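# Swing a folded wire-holder arm fully outward

## Task

On the harness board, find the wire holder mounted on a swing arm that is currently folded inward over the board, and rotate that arm outward until it reaches its end stop; it must stay there by itself with no help from the robot, and afterwards the hand must release it and back away.

## Robot and tools

Robot: one six-joint arm carrying a five-finger right hand. The only camera is cam_wrist (504x504, fisheye), mounted on the wrist. A reference image of the hand may be shown with the instructions.

Frames. Result lines report the hand point in the scene frame: origin on the table top under the arm base, +z up, +y to the left when looking along +x. Position is end_effector_position in metres, orientation is end_effector_quat_wxyz, velocities in m/s and rad/s. The hand point sits 0.05 m in front of the palm, where index pad and thumb tip meet in a pinch. Its own axes: +z along the straight fingers, +y out of the palm, +x across the palm toward the little finger. Straight fingers extend 0.06-0.07 m past it along +z. A wrist bracket on the little-finger side projects 0.03 m beyond the point along +y and 0.11 m across the palm; it can collide.

The row (14 numbers, each -1 to 1), used by both execute_actions and move: dx, dy, dz, rx, ry, rz, little, ring, middle, index, thumb_bend, thumb_turn, force_limit, speed. The first six are an offset, not a pose: they are expressed in the hand point's own axes and measured from the hand point pose in the most recent result that showed it (before any such result in the scene, and for second or later calls in one reply, from where the robot is when the action begins). 1.0 equals 0.6 m for dx-dz and 180 degrees for rx-rz; rx, ry, rz form a single rotation vector. All zeros means return to that reference pose, not hold still. Finger values: +1 straight/open, -1 curled closed; thumb_bend +1 straight, -1 fully bent; thumb_turn +1 beside the palm, -1 in front of it. A pinch is roughly index -0.22, thumb_bend -0.75, thumb_turn -0.57. force_limit maps -1..+1 to about 0..10 N fingertip force at which closing stops (thumb motors up to 15 N); it does not limit opening. speed maps -1..+1 to near zero..full (full travel 0.6 s). For a soft grip close with speed -0.9 or lower.

execute_actions: argument actions, a list holding at most one item. Empty list = just read the state. {"rows": [...], "steps": n} runs up to 15 rows for n steps (1 to 15, default 15, each 1/30 s); every row is an offset from the same reference pose, and the last row repeats if rows run out. {"steps": n} without rows is a wait up to 300 steps counted from the last result, reply time included. Optional pictures (boolean). A refused call moves nothing.

move: argument target (one 14-number row as above), optional speed in m/s (0.002-0.5, default 0.25; rotation limited to twice that in rad/s), optional stop_force in N (9-40). It drives the hand point in a straight line toward the target pose over 0.5-10 s (cut off at 10 s), taking the shorter rotation. Hand numbers are sent at the start. It does not avoid obstacles, and the hand may lag, stray or overspeed near full reach. With stop_force the path halts once the wrist sensor reads that much extra resistance along the line to target for 2 steps, then backs up 2 steps and holds; use it slowly and only on non-rotating moves, and omit it when pulling away from something. The result adds a move: line with the ending (done, off_target, moving, held, fault, contact) plus limits (paced = clipped pose; held = some steps blocked) and the distance to target.

wait: seconds 0-10; nothing new is sent. zoom_image: camera "cam_wrist", region [x0, y0, x1, y1] in pixels, at most 504x504, for a closer look. show_instructions: shows reference pages. finished_scene: scene number; ends the scene permanently and grades it.

Reading results: Wrist force and Wrist torque are in hand-point axes; a press reads as force pointing from the surface into the arm; offsets up to about 4 N, noise up to 2.4 N, saturation near 50 N. hand_measured, hand_stopped_by (moving, target, force, stalled, fault) and hand_load_n list six values in the motor order. A fallen load toward zero means the grip is lost. HELD or pose unreachable means the clearance check blocked or altered the command. Hand target shows where the controller is driving now.

Motion limits: each step the commanded pose is clipped to within 100 mm and 16 degrees of the measured pose, and commands are smoothed by about 0.17 s, so large moves may end short; check the pose and send the rest. Joint ranges are limited and the elbow never fully straightens.

Avoid: contact torque reaching a joint limit (136 N m for the big joints, 25.4 N m for the wrists) or any external force of 150 N causes a 10 s stop. The arm is stiff, so aiming even slightly past a firm surface can fault; approach slowly. Holding loads heats motors (warning at 70 °C, forced stop at 85 °C). Do not slam, drop or shove things hard. Suggested order: look, locate the folded swing arm, approach gently, push or pull it outward to its stop, confirm it stays without the hand, open the hand, retreat, then call finished_scene.

Each tool is called after ">>>" in YAML: its name, and indented under it one key for each argument.

Reference images:

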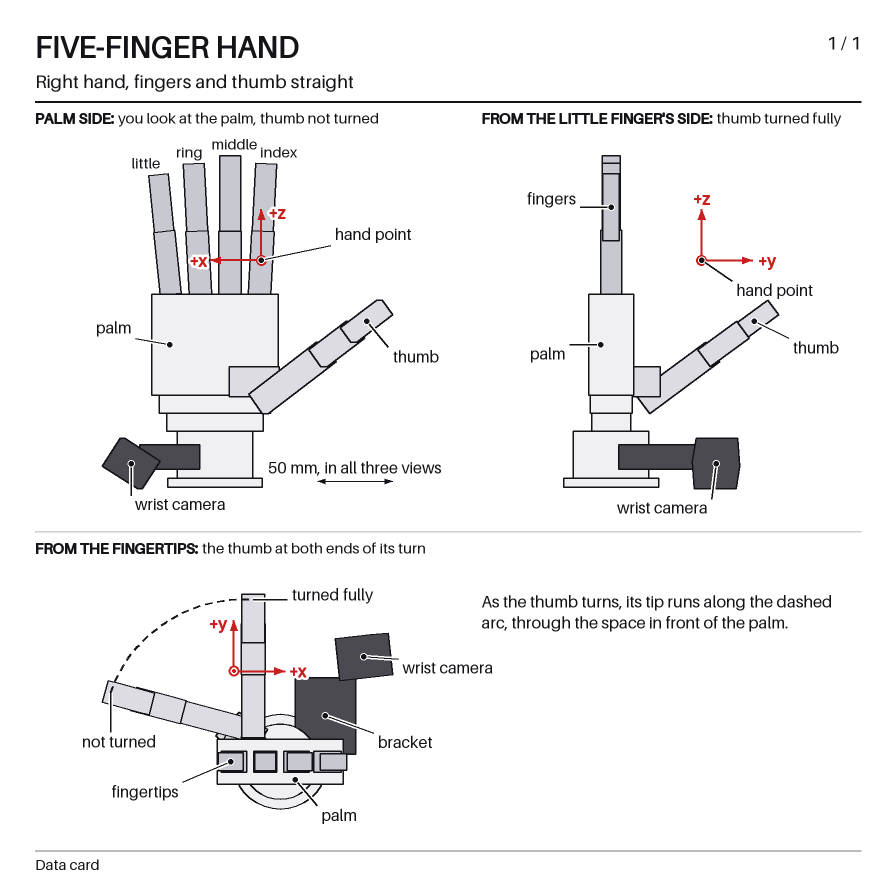

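## Session

>>> execute_actions:
  actions: []

Scene clock: 0.00 s of 5600.00 s.
end_effector_position=(+0.6926, +0.2135, +0.1824) hand_measured=(+1.000, +1.000, +1.000, +1.000, +1.000, +1.000) hand_load_n=(+0.0, +0.0, +0.0, +0.0, +0.0, +0.0) hand_stopped_by=(target, target, target, target, target, target) hand_force_limit=0.00 hand_speed=-0.80 end_effector_quat_wxyz=(-0.015, +0.243, +0.970, +0.017) end_effector_velocity=(+0.001, +0.000, -0.000) end_effector_angular_velocity=(+0.000, -0.002, -0.000)
Joint positions: [-0.068 -0.28   0.776  1.095  1.713 -0.998]
Joint velocities: [ 0.     0.    -0.    -0.002  0.    -0.   ]
Wrist force (N, on the end effector, along its own x y z axes, offset not removed): no reading
Wrist torque (N m, same axes, about the end effector's origin, offset not removed): no reading
Hand target: +0.693, +0.213, +0.182; -0.015, +0.243, +0.970, +0.017

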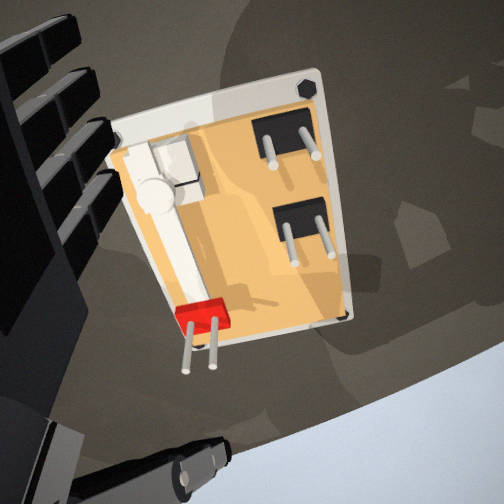

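>>> zoom_image:
  camera: "cam_wrist"
  region: [90, 110, 290, 390]

>>> zoom_image:
  camera: "cam_wrist"
  region: [100, 120, 230, 250]

Region (90, 110, 290, 390) of cam_wrist's 504x504 image, scaled by 1.800, with more detail than that image has; it fills the left 360 columns of this view, and the rest is white.

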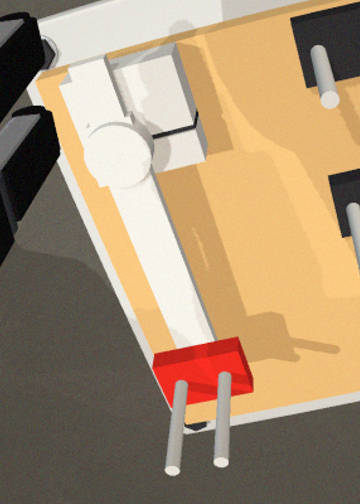

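Region (100, 120, 230, 250) of cam_wrist's 504x504 image, scaled by 3.877, with more detail than that image has.

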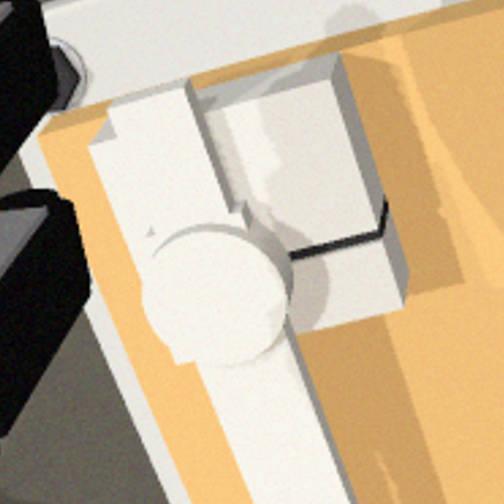

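>>> move:
  target: [-0.1865,-0.1125,-0.0558,-0.288,0.026,0.865,1,1,1,1,1,1,0,0]
  speed: 0.35

Scene clock: 124.70 s of 5600.00 s.
end_effector_position=(+0.7601, +0.0999, +0.2100) hand_measured=(+1.000, +1.000, +1.000, +1.000, +1.000, +1.000) hand_load_n=(+0.0, +0.0, +0.0, +0.0, +0.0, +0.0) hand_stopped_by=(target, target, target, target, target, target) hand_force_limit=0.00 hand_speed=0.00 end_effector_quat_wxyz=(+0.031, +0.949, -0.100, +0.299) end_effector_velocity=(+0.000, -0.000, -0.000) end_effector_angular_velocity=(+0.003, +0.004, -0.015)
Joint positions: [-0.043 -0.358  0.784  0.539  1.899  1.724]
Joint velocities: [ 0.     0.009 -0.019  0.016  0.006  0.016]
Wrist force (N, on the end effector, along its own x y z axes, offset not removed): [-3.2 0.9 3.5]
Wrist torque (N m, same axes, about the end effector's origin, offset not removed): [-0.31 0.57 -0.04]
Hand target: +0.760, +0.100, +0.210; +0.031, +0.949, -0.100, +0.298
Off the commanded pose: 0.000 m, 0 deg.
After step 90, 117.00 s passed at rest.
move: done

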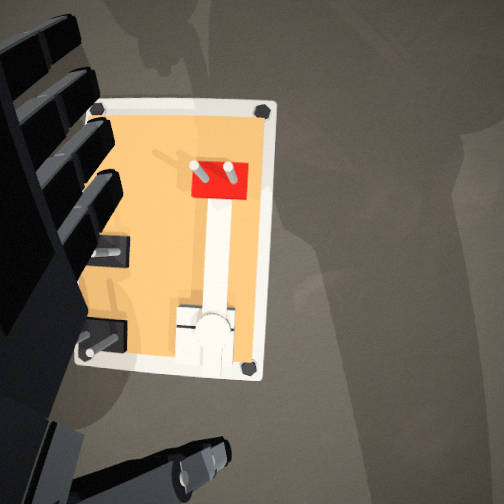

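>>> zoom_image:
  camera: "cam_wrist"
  region: [130, 270, 290, 400]

>>> zoom_image:
  camera: "cam_wrist"
  region: [70, 80, 310, 400]

Region (130, 270, 290, 400) of cam_wrist's 504x504 image, scaled by 3.150, with more detail than that image has; it fills the top 410 rows of this view, and the rest is white.

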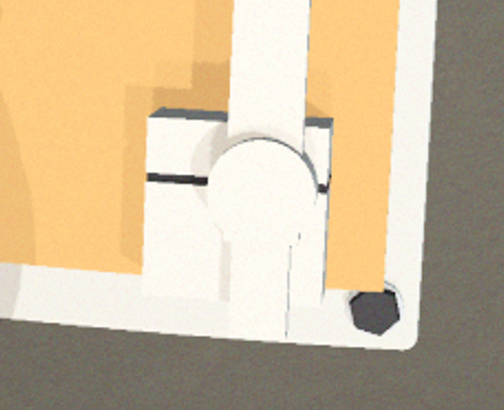

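Region (70, 80, 310, 400) of cam_wrist's 504x504 image, scaled by 1.575, with more detail than that image has; it fills the left 378 columns of this view, and the rest is white.

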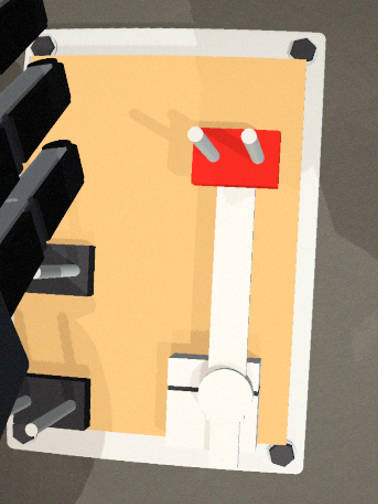

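>>> move:
  target: [-0.0677,-0.0118,0.1258,0,0,0,1,1,1,1,1,1,0,0]
  speed: 0.1
  stop_force: 12

Scene clock: 214.70 s of 5600.00 s.
end_effector_position=(+0.7712, +0.1049, +0.1252) hand_measured=(+1.000, +1.000, +1.000, +1.000, +1.000, +1.000) hand_load_n=(+0.0, +0.0, +0.0, +0.0, +0.0, +0.0) hand_stopped_by=(target, target, target, target, target, target) hand_force_limit=0.00 hand_speed=0.00 end_effector_quat_wxyz=(+0.031, +0.949, -0.100, +0.299) end_effector_velocity=(+0.000, +0.000, -0.002) end_effector_angular_velocity=(+0.001, +0.001, -0.001)
Joint positions: [-0.06  -0.202  0.686  0.476  1.89   1.709]
Joint velocities: [-0.     0.006 -0.007  0.002 -0.     0.001]
Wrist force (N, on the end effector, along its own x y z axes, offset not removed): [-1.7 0.8 2.7]
Wrist torque (N m, same axes, about the end effector's origin, offset not removed): [-0.23 0.24 0.00]
Hand target: +0.771, +0.105, +0.125; +0.031, +0.949, -0.100, +0.299
Off the commanded pose: 0.000 m, 0 deg.
After step 90, 85.60 s passed at rest.
move: done

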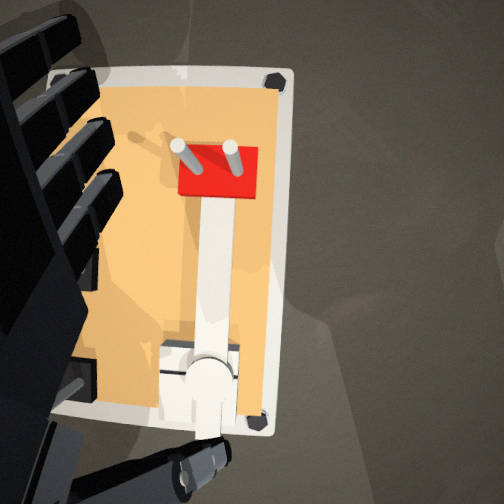

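>>> move:
  target: [0.0077,0.042,-0.011,0,0,0,1,1,1,1,1,1,0,0]
  speed: 0.08

Scene clock: 272.40 s of 5600.00 s.
end_effector_position=(+0.7661, +0.0805, +0.1331) hand_measured=(+1.000, +1.000, +1.000, +1.000, +1.000, +1.000) hand_load_n=(+0.0, +0.0, +0.0, +0.0, +0.0, +0.0) hand_stopped_by=(target, target, target, target, target, target) hand_force_limit=0.00 hand_speed=0.00 end_effector_quat_wxyz=(+0.031, +0.949, -0.100, +0.299) end_effector_velocity=(-0.000, -0.002, +0.001) end_effector_angular_velocity=(-0.001, -0.002, +0.001)
Joint positions: [-0.093 -0.26   0.776  0.436  1.871  1.681]
Joint velocities: [-0.003 -0.006  0.009 -0.006 -0.002 -0.004]
Wrist force (N, on the end effector, along its own x y z axes, offset not removed): [-2.1 1.5 3.0]
Wrist torque (N m, same axes, about the end effector's origin, offset not removed): [-0.12 0.33 0.01]
Hand target: +0.766, +0.080, +0.133; +0.031, +0.949, -0.100, +0.299
Off the commanded pose: 0.000 m, 0 deg.
After step 90, 53.80 s passed at rest.
move: done

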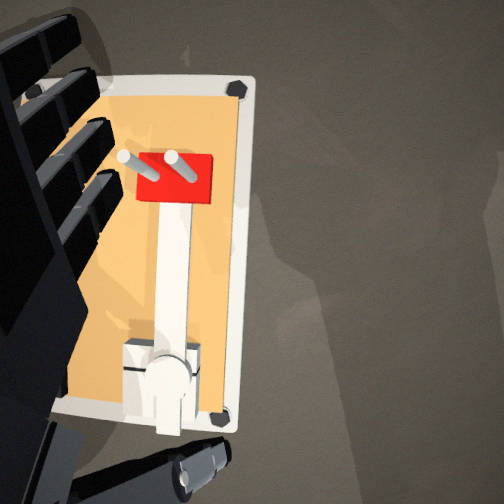

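>>> move:
  target: [0,0.07,0,0,0,0,1,1,1,1,1,1,0,0]
  speed: 0.025
  stop_force: 12

Scene clock: 277.77 s of 5600.00 s.
end_effector_position=(+0.7574, +0.0397, +0.1330) hand_measured=(+1.000, +1.000, +1.000, +1.000, +1.000, +1.000) hand_load_n=(+0.0, +0.0, +0.0, +0.5, +0.0, +0.0) hand_stopped_by=(target, target, target, target, target, target) hand_force_limit=0.00 hand_speed=0.00 end_effector_quat_wxyz=(+0.031, +0.949, -0.100, +0.299) end_effector_velocity=(-0.001, -0.003, -0.000) end_effector_angular_velocity=(-0.000, +0.000, +0.000)
Joint positions: [-0.153 -0.324  0.892  0.369  1.836  1.63 ]
Joint velocities: [-0.004 -0.004  0.007 -0.004 -0.003 -0.004]
Wrist force (N, on the end effector, along its own x y z axes, offset not removed): [-3.4 -1.3 1.9]
Wrist torque (N m, same axes, about the end effector's origin, offset not removed): [0.13 0.31 -0.01]
Hand target: +0.757, +0.039, +0.133; +0.031, +0.949, -0.100, +0.299
Off the commanded pose: 0.000 m, 0 deg.
After step 90, 0.37 s passed at rest.
move: done

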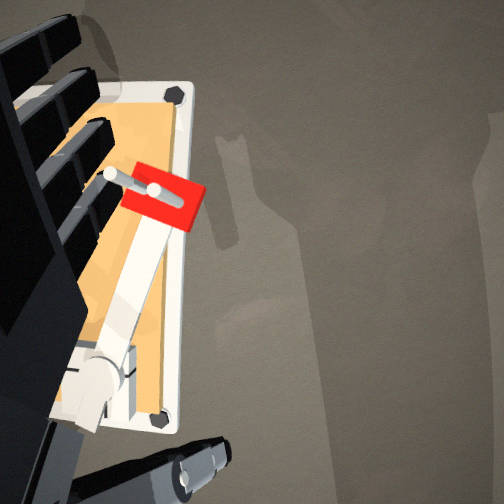

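>>> move:
  target: [-0.0605,0.0382,-0.0425,-0.0797,0,0.1141,1,1,1,1,1,1,0,0]
  speed: 0.13
  stop_force: 12

>>> move:
  target: [-0.0605,0.0382,-0.0425,-0.0797,0,0.1141,1,1,1,1,1,1,0,0]
  speed: 0.13
  stop_force: 12

Scene clock: 317.07 s of 5600.00 s.
end_effector_position=(+0.7094, +0.0265, +0.1331) hand_measured=(+1.000, +1.000, +1.000, +1.000, +1.000, +1.000) hand_load_n=(+0.0, +0.0, +0.0, +0.5, +0.0, +0.0) hand_stopped_by=(target, target, target, target, target, target) hand_force_limit=0.00 hand_speed=0.00 end_effector_quat_wxyz=(+0.094, +0.905, -0.302, +0.285) end_effector_velocity=(-0.001, -0.000, +0.000) end_effector_angular_velocity=(-0.001, +0.002, -0.013)
Joint positions: [-0.119 -0.291  0.85   0.46   2.094  2.047]
Joint velocities: [ 0.001  0.004 -0.007  0.009  0.008  0.014]
Wrist force (N, on the end effector, along its own x y z axes, offset not removed): [-2.8 -2.1 2.6]
Wrist torque (N m, same axes, about the end effector's origin, offset not removed): [-0.06 0.18 -0.05]
Hand target: +0.709, +0.026, +0.133; +0.095, +0.905, -0.303, +0.285
Off the commanded pose: 0.000 m, 0 deg.
After step 90, 34.17 s passed at rest.
move: done

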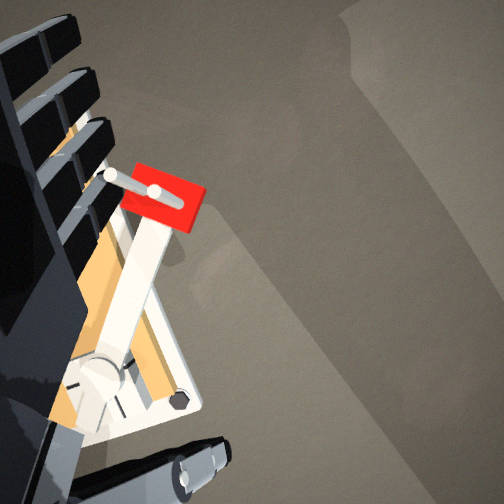

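Scene clock: 319.20 s of 5600.00 s.
end_effector_position=(+0.6603, +0.0348, +0.1332) hand_measured=(+1.000, +1.000, +1.000, +1.000, +1.000, +1.000) hand_load_n=(+0.0, +0.0, +0.0, +0.5, +0.0, +0.0) hand_stopped_by=(target, target, target, target, target, target) hand_force_limit=0.00 hand_speed=0.00 end_effector_quat_wxyz=(+0.153, +0.818, -0.490, +0.258) end_effector_velocity=(-0.001, +0.000, +0.000) end_effector_angular_velocity=(-0.001, +0.005, -0.015)
Joint positions: [-0.087 -0.188  0.694  0.739  2.292  2.561]
Joint velocities: [ 0.     0.01  -0.017  0.023  0.005  0.02 ]
Wrist force (N, on the end effector, along its own x y z axes, offset not removed): [-5.4 -2.4 1.9]
Wrist torque (N m, same axes, about the end effector's origin, offset not removed): [-0.15 0.73 -0.11]
Hand target: +0.660, +0.035, +0.133; +0.154, +0.818, -0.491, +0.257
Off the commanded pose: 0.000 m, 0 deg.
move: done

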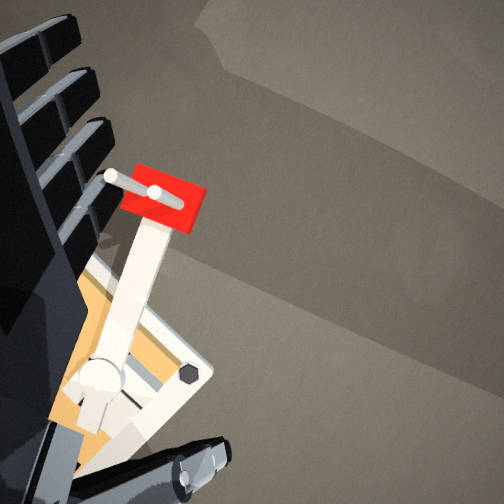

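>>> move:
  target: [-0.0548,0.0808,-0.0383,0,0,0,1,1,1,1,1,1,0,0]
  speed: 0.022
  stop_force: 9

Scene clock: 370.43 s of 5600.00 s.
end_effector_position=(+0.6118, +0.0449, +0.1332) hand_measured=(+1.000, +1.000, +1.000, +1.000, +1.000, +1.000) hand_load_n=(+0.0, +0.0, +2.0, +0.0, +0.0, +0.0) hand_stopped_by=(target, target, target, target, target, target) hand_force_limit=0.00 hand_speed=0.00 end_effector_quat_wxyz=(+0.154, +0.818, -0.490, +0.258) end_effector_velocity=(+0.005, -0.002, -0.000) end_effector_angular_velocity=(-0.002, +0.005, +0.001)
Joint positions: [-0.067 -0.3    0.958  0.604  2.299  2.588]
Joint velocities: [-0.004  0.013 -0.03   0.018 -0.    -0.006]
Wrist force (N, on the end effector, along its own x y z axes, offset not removed): [0.5 -16.9 4.6]
Wrist torque (N m, same axes, about the end effector's origin, offset not removed): [0.59 0.22 -0.11]
Hand target: +0.613, +0.045, +0.133; +0.154, +0.818, -0.491, +0.257
Off the commanded pose: 0.013 m, 0 deg.
After step 90, 45.60 s passed at rest.
move: contact

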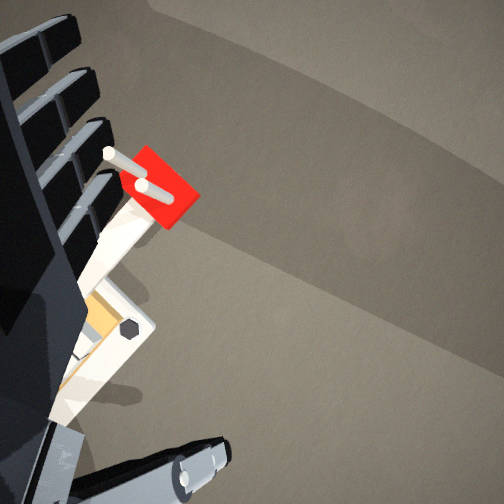

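>>> move:
  target: [0.02,-0.04,-0.03,0,0,0,1,1,1,1,1,1,0,0]
  speed: 0.05

Scene clock: 381.30 s of 5600.00 s.
end_effector_position=(+0.6325, +0.0565, +0.1547) hand_measured=(+1.000, +1.000, +1.000, +1.000, +1.000, +1.000) hand_load_n=(+0.0, +0.0, +0.0, +0.0, +0.0, +0.0) hand_stopped_by=(target, target, target, target, target, target) hand_force_limit=0.00 hand_speed=0.00 end_effector_quat_wxyz=(+0.153, +0.818, -0.490, +0.258) end_effector_velocity=(+0.002, +0.001, +0.002) end_effector_angular_velocity=(-0.000, +0.001, -0.000)
Joint positions: [-0.045 -0.268  0.831  0.717  2.305  2.615]
Joint velocities: [ 0.002  0.004 -0.013  0.011  0.001  0.003]
Wrist force (N, on the end effector, along its own x y z axes, offset not removed): [-1.6 1.3 4.0]
Wrist torque (N m, same axes, about the end effector's origin, offset not removed): [-0.21 0.18 0.01]
Hand target: +0.633, +0.057, +0.155; +0.154, +0.818, -0.490, +0.258
Off the commanded pose: 0.000 m, 0 deg.
After step 90, 6.80 s passed at rest.
move: done

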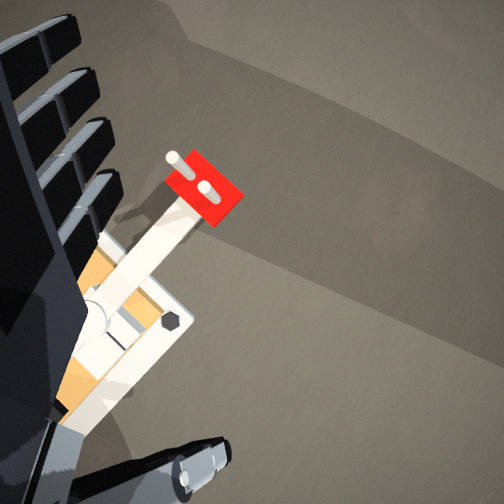

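>>> move:
  target: [0.114,-0.05,-0.164,0,0,0,1,1,1,1,1,1,0,0]
  speed: 0.2

Scene clock: 392.40 s of 5600.00 s.
end_effector_position=(+0.6588, +0.0706, +0.2743) hand_measured=(+1.000, +1.000, +1.000, +1.000, +1.000, +1.000) hand_load_n=(+0.0, +0.0, +0.0, +0.0, +0.0, +0.0) hand_stopped_by=(target, target, target, target, target, target) hand_force_limit=0.00 hand_speed=0.00 end_effector_quat_wxyz=(+0.153, +0.818, -0.490, +0.258) end_effector_velocity=(+0.001, +0.000, +0.002) end_effector_angular_velocity=(-0.000, +0.001, -0.002)
Joint positions: [ 0.003 -0.316  0.62   1.018  2.318  2.678]
Joint velocities: [ 0.001  0.004 -0.013  0.012  0.001  0.004]
Wrist force (N, on the end effector, along its own x y z axes, offset not removed): [-2.4 0.6 2.7]
Wrist torque (N m, same axes, about the end effector's origin, offset not removed): [-0.22 0.37 -0.06]
Hand target: +0.659, +0.071, +0.275; +0.153, +0.818, -0.490, +0.258
Off the commanded pose: 0.000 m, 0 deg.
After step 90, 6.87 s passed at rest.
move: done

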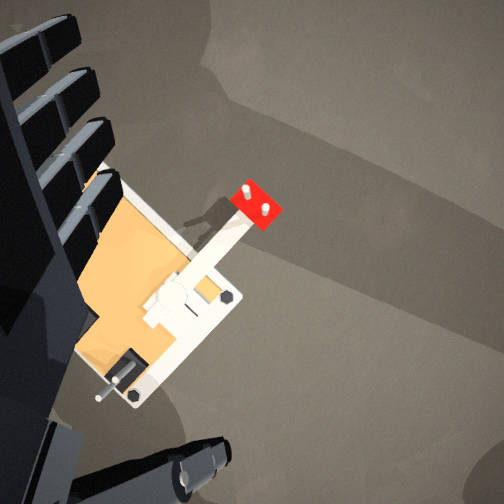

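>>> zoom_image:
  camera: "cam_wrist"
  region: [90, 160, 310, 420]

Region (90, 160, 310, 420) of cam_wrist's 504x504 image, scaled by 1.938, with more detail than that image has; it fills the left 426 columns of this view, and the rest is white.

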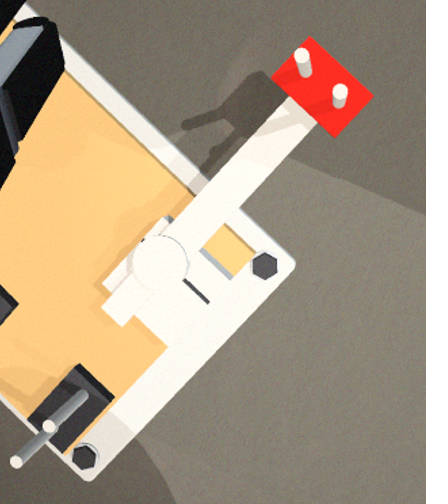

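>>> finished_scene:
  scene: 1

The scene is finished: the task was done.


## Next scene

The same job, from a new start.

>>> execute_actions:
  actions: []

Scene clock: 0.00 s of 5600.00 s.
end_effector_position=(+0.6779, -0.0687, +0.2794) hand_measured=(+1.000, +1.000, +1.000, +1.000, +1.000, +1.000) hand_load_n=(+0.0, +0.0, +0.0, +0.0, +0.0, +0.0) hand_stopped_by=(target, target, target, target, target, target) hand_force_limit=0.00 hand_speed=-0.80 end_effector_quat_wxyz=(+0.012, +0.657, -0.620, +0.429) end_effector_velocity=(-0.000, -0.000, -0.000) end_effector_angular_velocity=(-0.000, +0.000, +0.000)
Joint positions: [-0.224 -0.756  1.324  0.136  2.225 -3.648]
Joint velocities: [-0.  0. -0.  0. -0. -0.]
Wrist force (N, on the end effector, along its own x y z axes, offset not removed): no reading
Wrist torque (N m, same axes, about the end effector's origin, offset not removed): no reading
Hand target: +0.678, -0.069, +0.279; +0.012, +0.657, -0.620, +0.429

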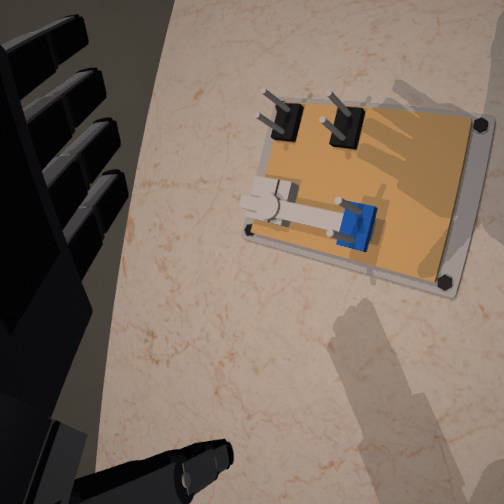

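>>> zoom_image:
  camera: "cam_wrist"
  region: [224, 60, 504, 320]

>>> zoom_image:
  camera: "cam_wrist"
  region: [230, 160, 390, 270]

Region (224, 60, 504, 320) of cam_wrist's 504x504 image, scaled by 1.800, with more detail than that image has; it fills the top 468 rows of this view, and the rest is white.

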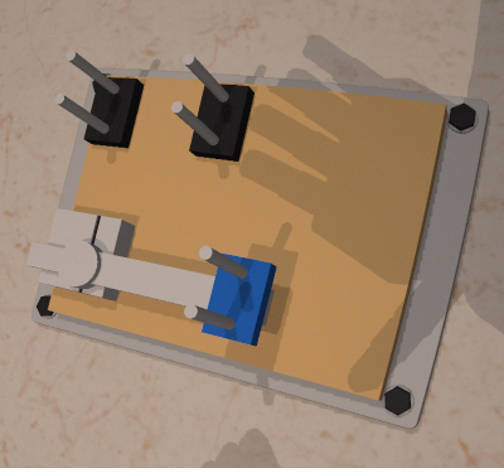

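Region (230, 160, 390, 270) of cam_wrist's 504x504 image, scaled by 3.150, with more detail than that image has; it fills the top 346 rows of this view, and the rest is white.

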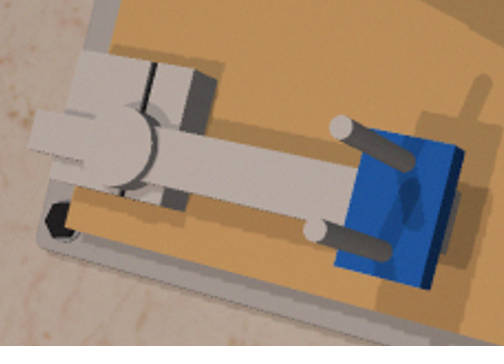

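>>> move:
  target: [0.0972,0.1465,0.1973,0.1739,-0.2212,-0.3065,1,1,1,1,1,1,0,0]
  speed: 0.35

Scene clock: 122.53 s of 5600.00 s.
end_effector_position=(+0.6626, -0.2008, +0.1927) hand_measured=(+1.000, +1.000, +1.000, +1.000, +1.000, +1.000) hand_load_n=(+0.0, +0.0, +0.0, +0.0, +0.0, +0.0) hand_stopped_by=(target, target, target, target, target, target) hand_force_limit=0.00 hand_speed=0.00 end_effector_quat_wxyz=(-0.165, +0.941, -0.093, +0.282) end_effector_velocity=(+0.000, -0.001, -0.001) end_effector_angular_velocity=(+0.002, +0.007, +0.013)
Joint positions: [-0.714 -0.669  1.27   0.493  1.16  -5.04 ]
Joint velocities: [-0.002  0.008 -0.015  0.021 -0.003 -0.015]
Wrist force (N, on the end effector, along its own x y z axes, offset not removed): [-2.0 1.6 2.5]
Wrist torque (N m, same axes, about the end effector's origin, offset not removed): [-0.06 0.34 0.01]
Hand target: +0.663, -0.201, +0.193; -0.165, +0.941, -0.092, +0.281
Off the commanded pose: 0.000 m, 0 deg.
After step 90, 117.00 s passed at rest.
move: done

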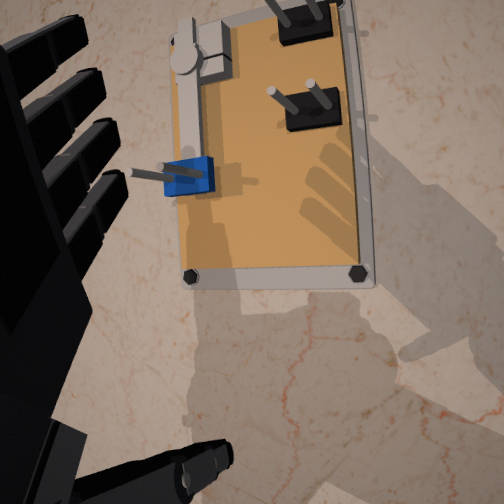

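>>> zoom_image:
  camera: "cam_wrist"
  region: [90, 0, 300, 220]

Region (90, 0, 300, 220) of cam_wrist's 504x504 image, scaled by 2.291, with more detail than that image has; it fills the left 481 columns of this view, and the rest is white.

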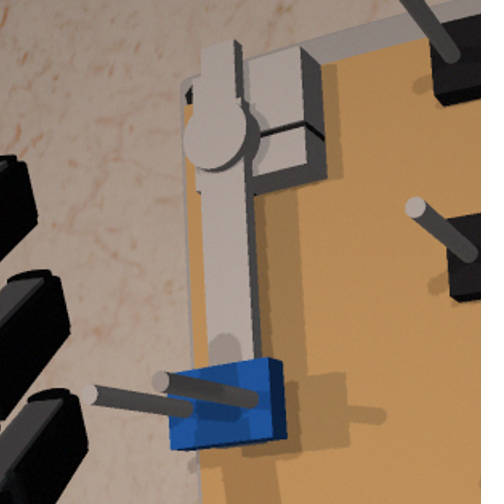

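>>> move:
  target: [-0.0093,0.0607,0.0405,0,0,0,1,1,1,1,1,1,0,0]
  speed: 0.12

Scene clock: 243.50 s of 5600.00 s.
end_effector_position=(+0.6685, -0.2266, +0.1577) hand_measured=(+1.000, +1.000, +1.000, +1.000, +1.000, +1.000) hand_load_n=(+0.0, +0.0, +0.0, +0.0, +0.0, +0.0) hand_stopped_by=(target, target, target, target, target, target) hand_force_limit=0.00 hand_speed=0.00 end_effector_quat_wxyz=(-0.165, +0.941, -0.093, +0.282) end_effector_velocity=(+0.001, -0.001, -0.002) end_effector_angular_velocity=(-0.000, -0.000, +0.001)
Joint positions: [-0.753 -0.588  1.198  0.5    1.142 -5.079]
Joint velocities: [-0.002  0.005 -0.005  0.001 -0.001 -0.002]
Wrist force (N, on the end effector, along its own x y z axes, offset not removed): [-1.1 0.3 4.1]
Wrist torque (N m, same axes, about the end effector's origin, offset not removed): [-0.35 0.21 -0.02]
Hand target: +0.669, -0.227, +0.157; -0.165, +0.941, -0.093, +0.282
Off the commanded pose: 0.000 m, 0 deg.
After step 90, 117.00 s passed at rest.
move: done

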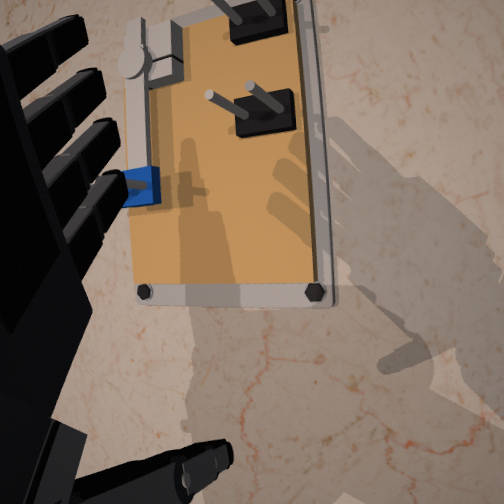

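>>> zoom_image:
  camera: "cam_wrist"
  region: [40, 20, 260, 320]

Region (40, 20, 260, 320) of cam_wrist's 504x504 image, scaled by 1.680, with more detail than that image has; it fills the left 370 columns of this view, and the rest is white.

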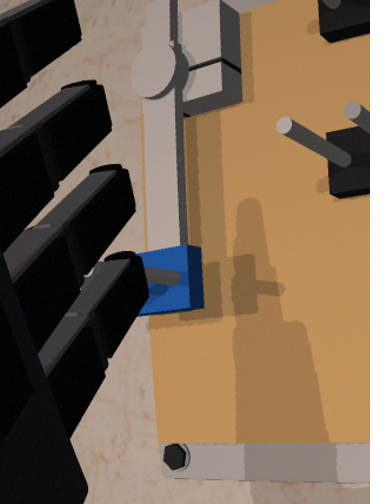

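>>> move:
  target: [-0.0414,0.0301,0.0653,0,0,0,1,1,1,1,1,1,0,0]
  speed: 0.1
  stop_force: 10

>>> move:
  target: [-0.0141,-0.0668,0.022,0,0,0,1,1,1,1,1,1,0,0]
  speed: 0.03
  stop_force: 10

Scene clock: 275.77 s of 5600.00 s.
end_effector_position=(+0.6684, -0.2265, +0.1081) hand_measured=(+1.000, +1.000, +1.000, +1.000, +1.000, +1.000) hand_load_n=(+0.0, +0.0, +0.0, +0.0, +0.0, +0.0) hand_stopped_by=(target, target, target, target, target, target) hand_force_limit=0.00 hand_speed=0.00 end_effector_quat_wxyz=(-0.165, +0.941, -0.093, +0.282) end_effector_velocity=(+0.000, -0.000, -0.002) end_effector_angular_velocity=(-0.001, -0.001, -0.000)
Joint positions: [-0.765 -0.505  1.175  0.444  1.137 -5.091]
Joint velocities: [-0.     0.004 -0.002 -0.003 -0.    -0.   ]
Wrist force (N, on the end effector, along its own x y z axes, offset not removed): [-2.4 1.0 4.2]
Wrist torque (N m, same axes, about the end effector's origin, offset not removed): [-0.22 0.34 -0.01]
Hand target: +0.668, -0.226, +0.108; -0.165, +0.941, -0.093, +0.282
Off the commanded pose: 0.000 m, 0 deg.
After step 90, 28.23 s passed at rest.
move: done

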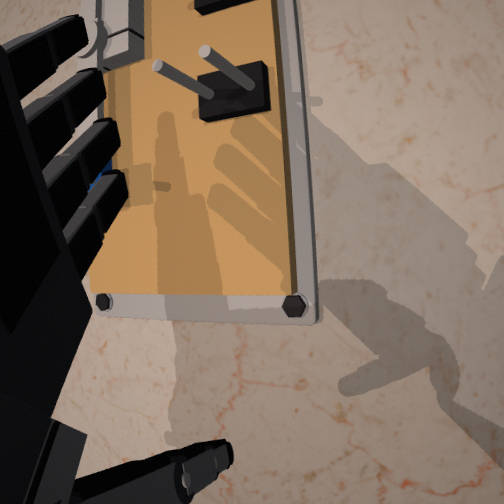

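Scene clock: 277.57 s of 5600.00 s.
end_effector_position=(+0.6721, -0.1839, +0.1082) hand_measured=(+1.000, +1.000, +1.000, +1.000, +1.000, +1.000) hand_load_n=(+0.0, +0.0, -4.0, +0.0, +0.0, +0.0) hand_stopped_by=(target, target, target, target, target, target) hand_force_limit=0.00 hand_speed=0.00 end_effector_quat_wxyz=(-0.165, +0.941, -0.093, +0.282) end_effector_velocity=(+0.000, +0.002, +0.000) end_effector_angular_velocity=(+0.000, +0.001, -0.000)
Joint positions: [-0.702 -0.521  1.229  0.381  1.165 -5.029]
Joint velocities: [ 0.004 -0.001  0.003 -0.003  0.002  0.004]
Wrist force (N, on the end effector, along its own x y z axes, offset not removed): [-1.7 6.4 0.3]
Wrist torque (N m, same axes, about the end effector's origin, offset not removed): [-0.14 0.50 0.08]
Hand target: +0.672, -0.184, +0.108; -0.165, +0.941, -0.093, +0.282
Off the commanded pose: 0.000 m, 0 deg.
move: done

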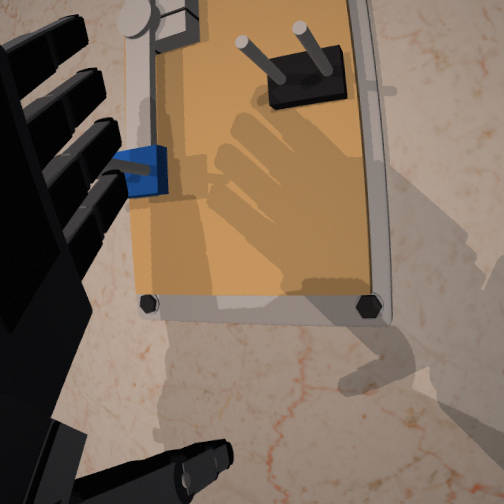

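>>> zoom_image:
  camera: "cam_wrist"
  region: [30, 0, 230, 240]

Region (30, 0, 230, 240) of cam_wrist's 504x504 image, scaled by 2.100, with more detail than that image has.

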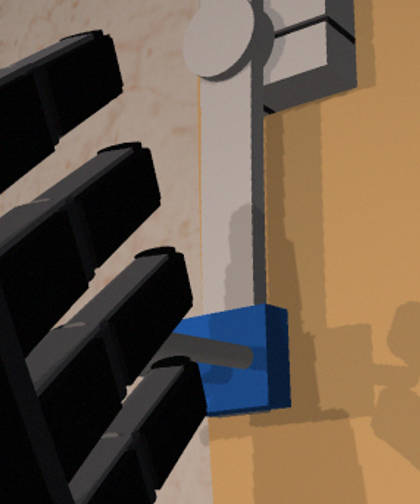

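>>> move:
  target: [-0.0158,0.028,-0.0123,0,0,0,1,1,1,1,1,1,0,0]
  speed: 0.05

>>> move:
  target: [-0.0098,-0.0466,0.0153,0,0,0,1,1,1,1,1,1,0,0]
  speed: 0.025
  stop_force: 12

Scene clock: 338.67 s of 5600.00 s.
end_effector_position=(+0.6590, -0.1986, +0.1032) hand_measured=(+1.000, +1.000, +1.000, +1.000, +1.000, +1.000) hand_load_n=(+0.0, +0.0, +0.0, +0.0, +0.0, +0.0) hand_stopped_by=(target, target, target, target, target, target) hand_force_limit=0.00 hand_speed=0.00 end_effector_quat_wxyz=(-0.165, +0.941, -0.093, +0.282) end_effector_velocity=(-0.002, -0.002, -0.001) end_effector_angular_velocity=(+0.001, +0.001, -0.001)
Joint positions: [-0.737 -0.528  1.256  0.374  1.149 -5.063]
Joint velocities: [-0.004 -0.001  0.003 -0.    -0.002 -0.003]
Wrist force (N, on the end effector, along its own x y z axes, offset not removed): [-2.8 0.6 3.2]
Wrist torque (N m, same axes, about the end effector's origin, offset not removed): [-0.26 0.49 -0.12]
Hand target: +0.659, -0.199, +0.103; -0.165, +0.941, -0.093, +0.282
Off the commanded pose: 0.000 m, 0 deg.
After step 90, 57.23 s passed at rest.
move: done

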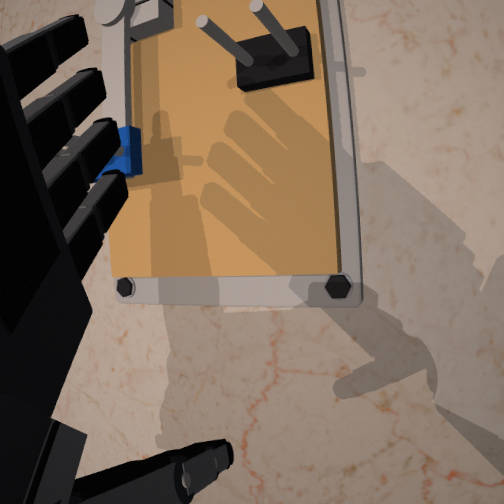

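Scene clock: 340.20 s of 5600.00 s.
end_effector_position=(+0.6616, -0.1690, +0.1033) hand_measured=(+1.000, +1.000, +1.000, +1.000, +1.000, +1.000) hand_load_n=(+0.0, +0.0, -2.0, +0.0, +0.0, +0.0) hand_stopped_by=(target, target, target, target, target, target) hand_force_limit=0.00 hand_speed=0.00 end_effector_quat_wxyz=(-0.165, +0.941, -0.093, +0.282) end_effector_velocity=(+0.001, +0.002, +0.000) end_effector_angular_velocity=(-0.001, -0.001, -0.000)
Joint positions: [-0.691 -0.536  1.289  0.333  1.17  -5.019]
Joint velocities: [ 0.004 -0.001  0.003 -0.005  0.002  0.004]
Wrist force (N, on the end effector, along its own x y z axes, offset not removed): [-4.1 3.7 2.1]
Wrist torque (N m, same axes, about the end effector's origin, offset not removed): [-0.04 0.49 -0.08]
Hand target: +0.662, -0.169, +0.103; -0.165, +0.941, -0.093, +0.282
Off the commanded pose: 0.000 m, 0 deg.
move: done

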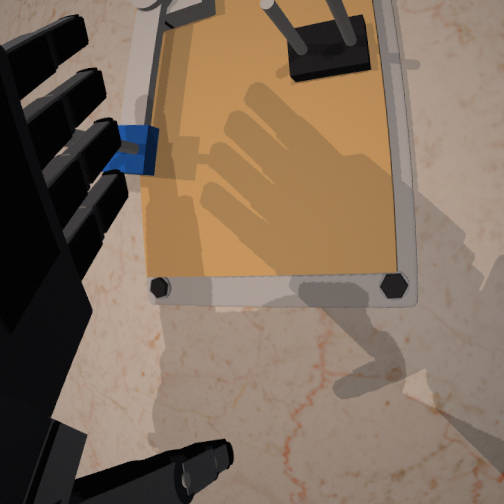

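>>> move:
  target: [-0.0353,-0.0855,0.017,-0.0556,0.0403,0.0876,1,1,1,1,1,1,0,0]
  speed: 0.14
  stop_force: 13

>>> move:
  target: [-0.0353,-0.0855,0.017,-0.0556,0.0403,0.0876,1,1,1,1,1,1,0,0]
  speed: 0.14
  stop_force: 13

Scene clock: 372.70 s of 5600.00 s.
end_effector_position=(+0.6541, -0.1133, +0.1035) hand_measured=(+1.000, +1.000, +1.000, +1.000, +1.000, +1.000) hand_load_n=(+0.0, +0.0, -1.5, +0.0, +0.0, +0.0) hand_stopped_by=(target, target, target, target, target, target) hand_force_limit=0.00 hand_speed=0.00 end_effector_quat_wxyz=(-0.114, +0.910, -0.254, +0.306) end_effector_velocity=(-0.000, +0.002, -0.000) end_effector_angular_velocity=(-0.001, +0.000, -0.016)
Joint positions: [-0.546 -0.598  1.437  0.065  1.412 -4.576]
Joint velocities: [ 0.007 -0.001  0.003 -0.008  0.014  0.019]
Wrist force (N, on the end effector, along its own x y z axes, offset not removed): [-0.1 2.3 2.0]
Wrist torque (N m, same axes, about the end effector's origin, offset not removed): [-0.18 0.35 0.19]
Hand target: +0.654, -0.113, +0.103; -0.114, +0.910, -0.255, +0.306
Off the commanded pose: 0.000 m, 0 deg.
After step 90, 27.80 s passed at rest.
move: done

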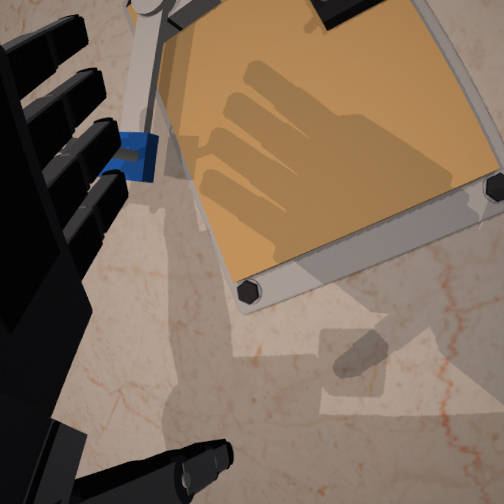

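Scene clock: 374.40 s of 5600.00 s.
end_effector_position=(+0.6660, -0.0583, +0.1037) hand_measured=(+1.000, +1.000, +1.000, +1.000, +1.000, +1.000) hand_load_n=(+0.0, +0.0, -2.0, +0.0, +0.0, +0.0) hand_stopped_by=(target, target, target, target, target, target) hand_force_limit=0.00 hand_speed=0.00 end_effector_quat_wxyz=(-0.060, +0.853, -0.408, +0.321) end_effector_velocity=(+0.001, +0.002, -0.000) end_effector_angular_velocity=(-0.001, +0.002, -0.016)
Joint positions: [-0.375 -0.552  1.373  0.022  1.727 -4.169]
Joint velocities: [ 0.008  0.005 -0.009  0.006  0.016  0.017]
Wrist force (N, on the end effector, along its own x y z axes, offset not removed): [-0.2 3.0 4.3]
Wrist torque (N m, same axes, about the end effector's origin, offset not removed): [-0.35 0.47 0.11]
Hand target: +0.666, -0.058, +0.104; -0.059, +0.852, -0.409, +0.321
Off the commanded pose: 0.000 m, 0 deg.
move: done

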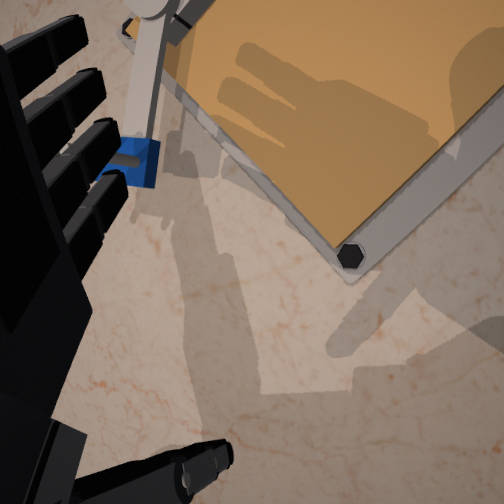

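>>> move:
  target: [-0.049,-0.0855,0.008,-0.0556,0.0403,0.0876,1,1,1,1,1,1,0,0]
  speed: 0.14
  stop_force: 13

Scene clock: 395.00 s of 5600.00 s.
end_effector_position=(+0.6889, -0.0037, +0.1040) hand_measured=(+1.000, +1.000, +1.000, +1.000, +1.000, +1.000) hand_load_n=(+0.0, +0.0, -1.5, +0.0, +0.0, +0.0) hand_stopped_by=(target, target, target, target, target, target) hand_force_limit=0.00 hand_speed=0.00 end_effector_quat_wxyz=(-0.003, +0.769, -0.549, +0.326) end_effector_velocity=(+0.001, +0.002, -0.000) end_effector_angular_velocity=(+0.001, +0.005, -0.015)
Joint positions: [-0.223 -0.412  1.114  0.205  2.037 -3.762]
Joint velocities: [ 0.004  0.01  -0.019  0.019  0.012  0.018]
Wrist force (N, on the end effector, along its own x y z axes, offset not removed): [-1.1 3.0 0.7]
Wrist torque (N m, same axes, about the end effector's origin, offset not removed): [-0.06 0.49 -0.06]
Hand target: +0.689, -0.004, +0.104; -0.003, +0.769, -0.550, +0.326
Off the commanded pose: 0.000 m, 0 deg.
After step 90, 15.90 s passed at rest.
move: done

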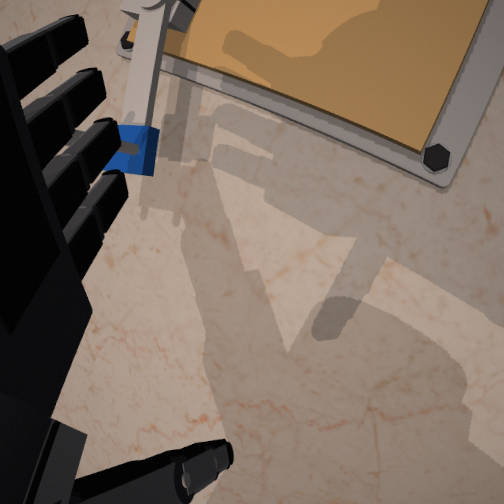

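>>> move:
  target: [0.0075,-0.0647,0.0347,0,0,0,1,1,1,1,1,1,0,0]
  speed: 0.018
  stop_force: 9

Scene clock: 401.50 s of 5600.00 s.
end_effector_position=(+0.7201, -0.0006, +0.1040) hand_measured=(+1.000, +1.000, +0.998, +1.000, +1.000, +1.000) hand_load_n=(+0.0, +0.0, -13.5, +0.0, +0.0, +0.0) hand_stopped_by=(target, target, target, target, target, target) hand_force_limit=0.00 hand_speed=0.00 end_effector_quat_wxyz=(-0.003, +0.769, -0.550, +0.326) end_effector_velocity=(-0.005, +0.001, +0.000) end_effector_angular_velocity=(+0.001, -0.001, +0.001)
Joint positions: [-0.215 -0.341  0.955  0.297  2.043 -3.754]
Joint velocities: [ 0.    -0.013  0.029 -0.017 -0.002 -0.   ]
Wrist force (N, on the end effector, along its own x y z axes, offset not removed): [0.7 14.2 3.7]
Wrist torque (N m, same axes, about the end effector's origin, offset not removed): [-0.83 0.59 0.38]
Hand target: +0.719, -0.001, +0.104; -0.003, +0.769, -0.550, +0.326
Off the commanded pose: 0.013 m, 0 deg.
After step 90, 1.37 s passed at rest.
move: contact

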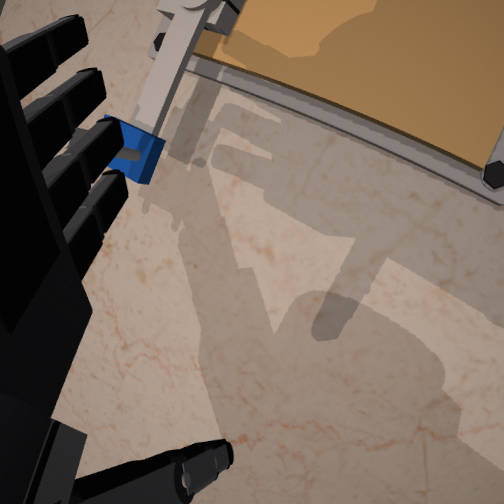

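>>> move:
  target: [0.0767,0.012,-0.1866,0,0,0,1,1,1,1,1,1,0,0]
  speed: 0.15

Scene clock: 408.83 s of 5600.00 s.
end_effector_position=(+0.6662, -0.0030, +0.2123) hand_measured=(+1.000, +1.000, +1.000, +1.000, +1.000, +1.000) hand_load_n=(+0.0, +0.0, +0.0, +0.0, +0.0, +0.0) hand_stopped_by=(target, target, target, target, target, target) hand_force_limit=0.00 hand_speed=0.00 end_effector_quat_wxyz=(-0.003, +0.769, -0.550, +0.326) end_effector_velocity=(-0.000, -0.000, +0.002) end_effector_angular_velocity=(+0.000, -0.003, -0.001)
Joint positions: [-0.191 -0.616  1.224  0.312  2.057 -3.734]
Joint velocities: [ 0.    -0.005  0.004 -0.002 -0.     0.001]
Wrist force (N, on the end effector, along its own x y z axes, offset not removed): [-1.2 2.3 5.5]
Wrist torque (N m, same axes, about the end effector's origin, offset not removed): [-0.12 0.15 0.10]
Hand target: +0.666, -0.003, +0.212; -0.003, +0.769, -0.550, +0.326
Off the commanded pose: 0.000 m, 0 deg.
After step 90, 2.93 s passed at rest.
move: done

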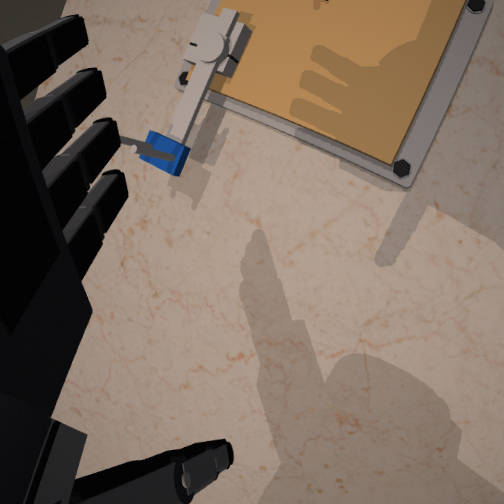

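>>> zoom_image:
  camera: "cam_wrist"
  region: [100, 0, 300, 200]

Region (100, 0, 300, 200) of cam_wrist's 504x504 image, scaled by 2.520, with more detail than that image has.

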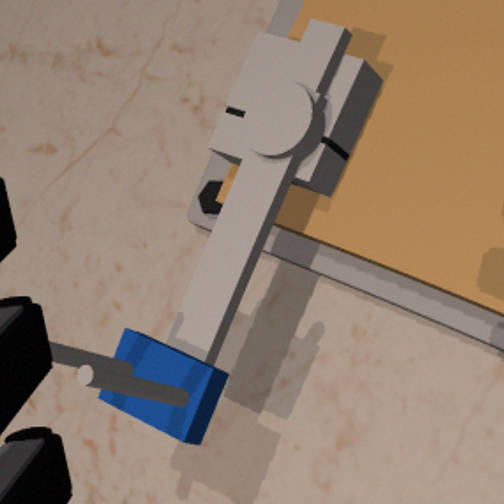

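>>> finished_scene:
  scene: 2

The scene is finished: the task was done.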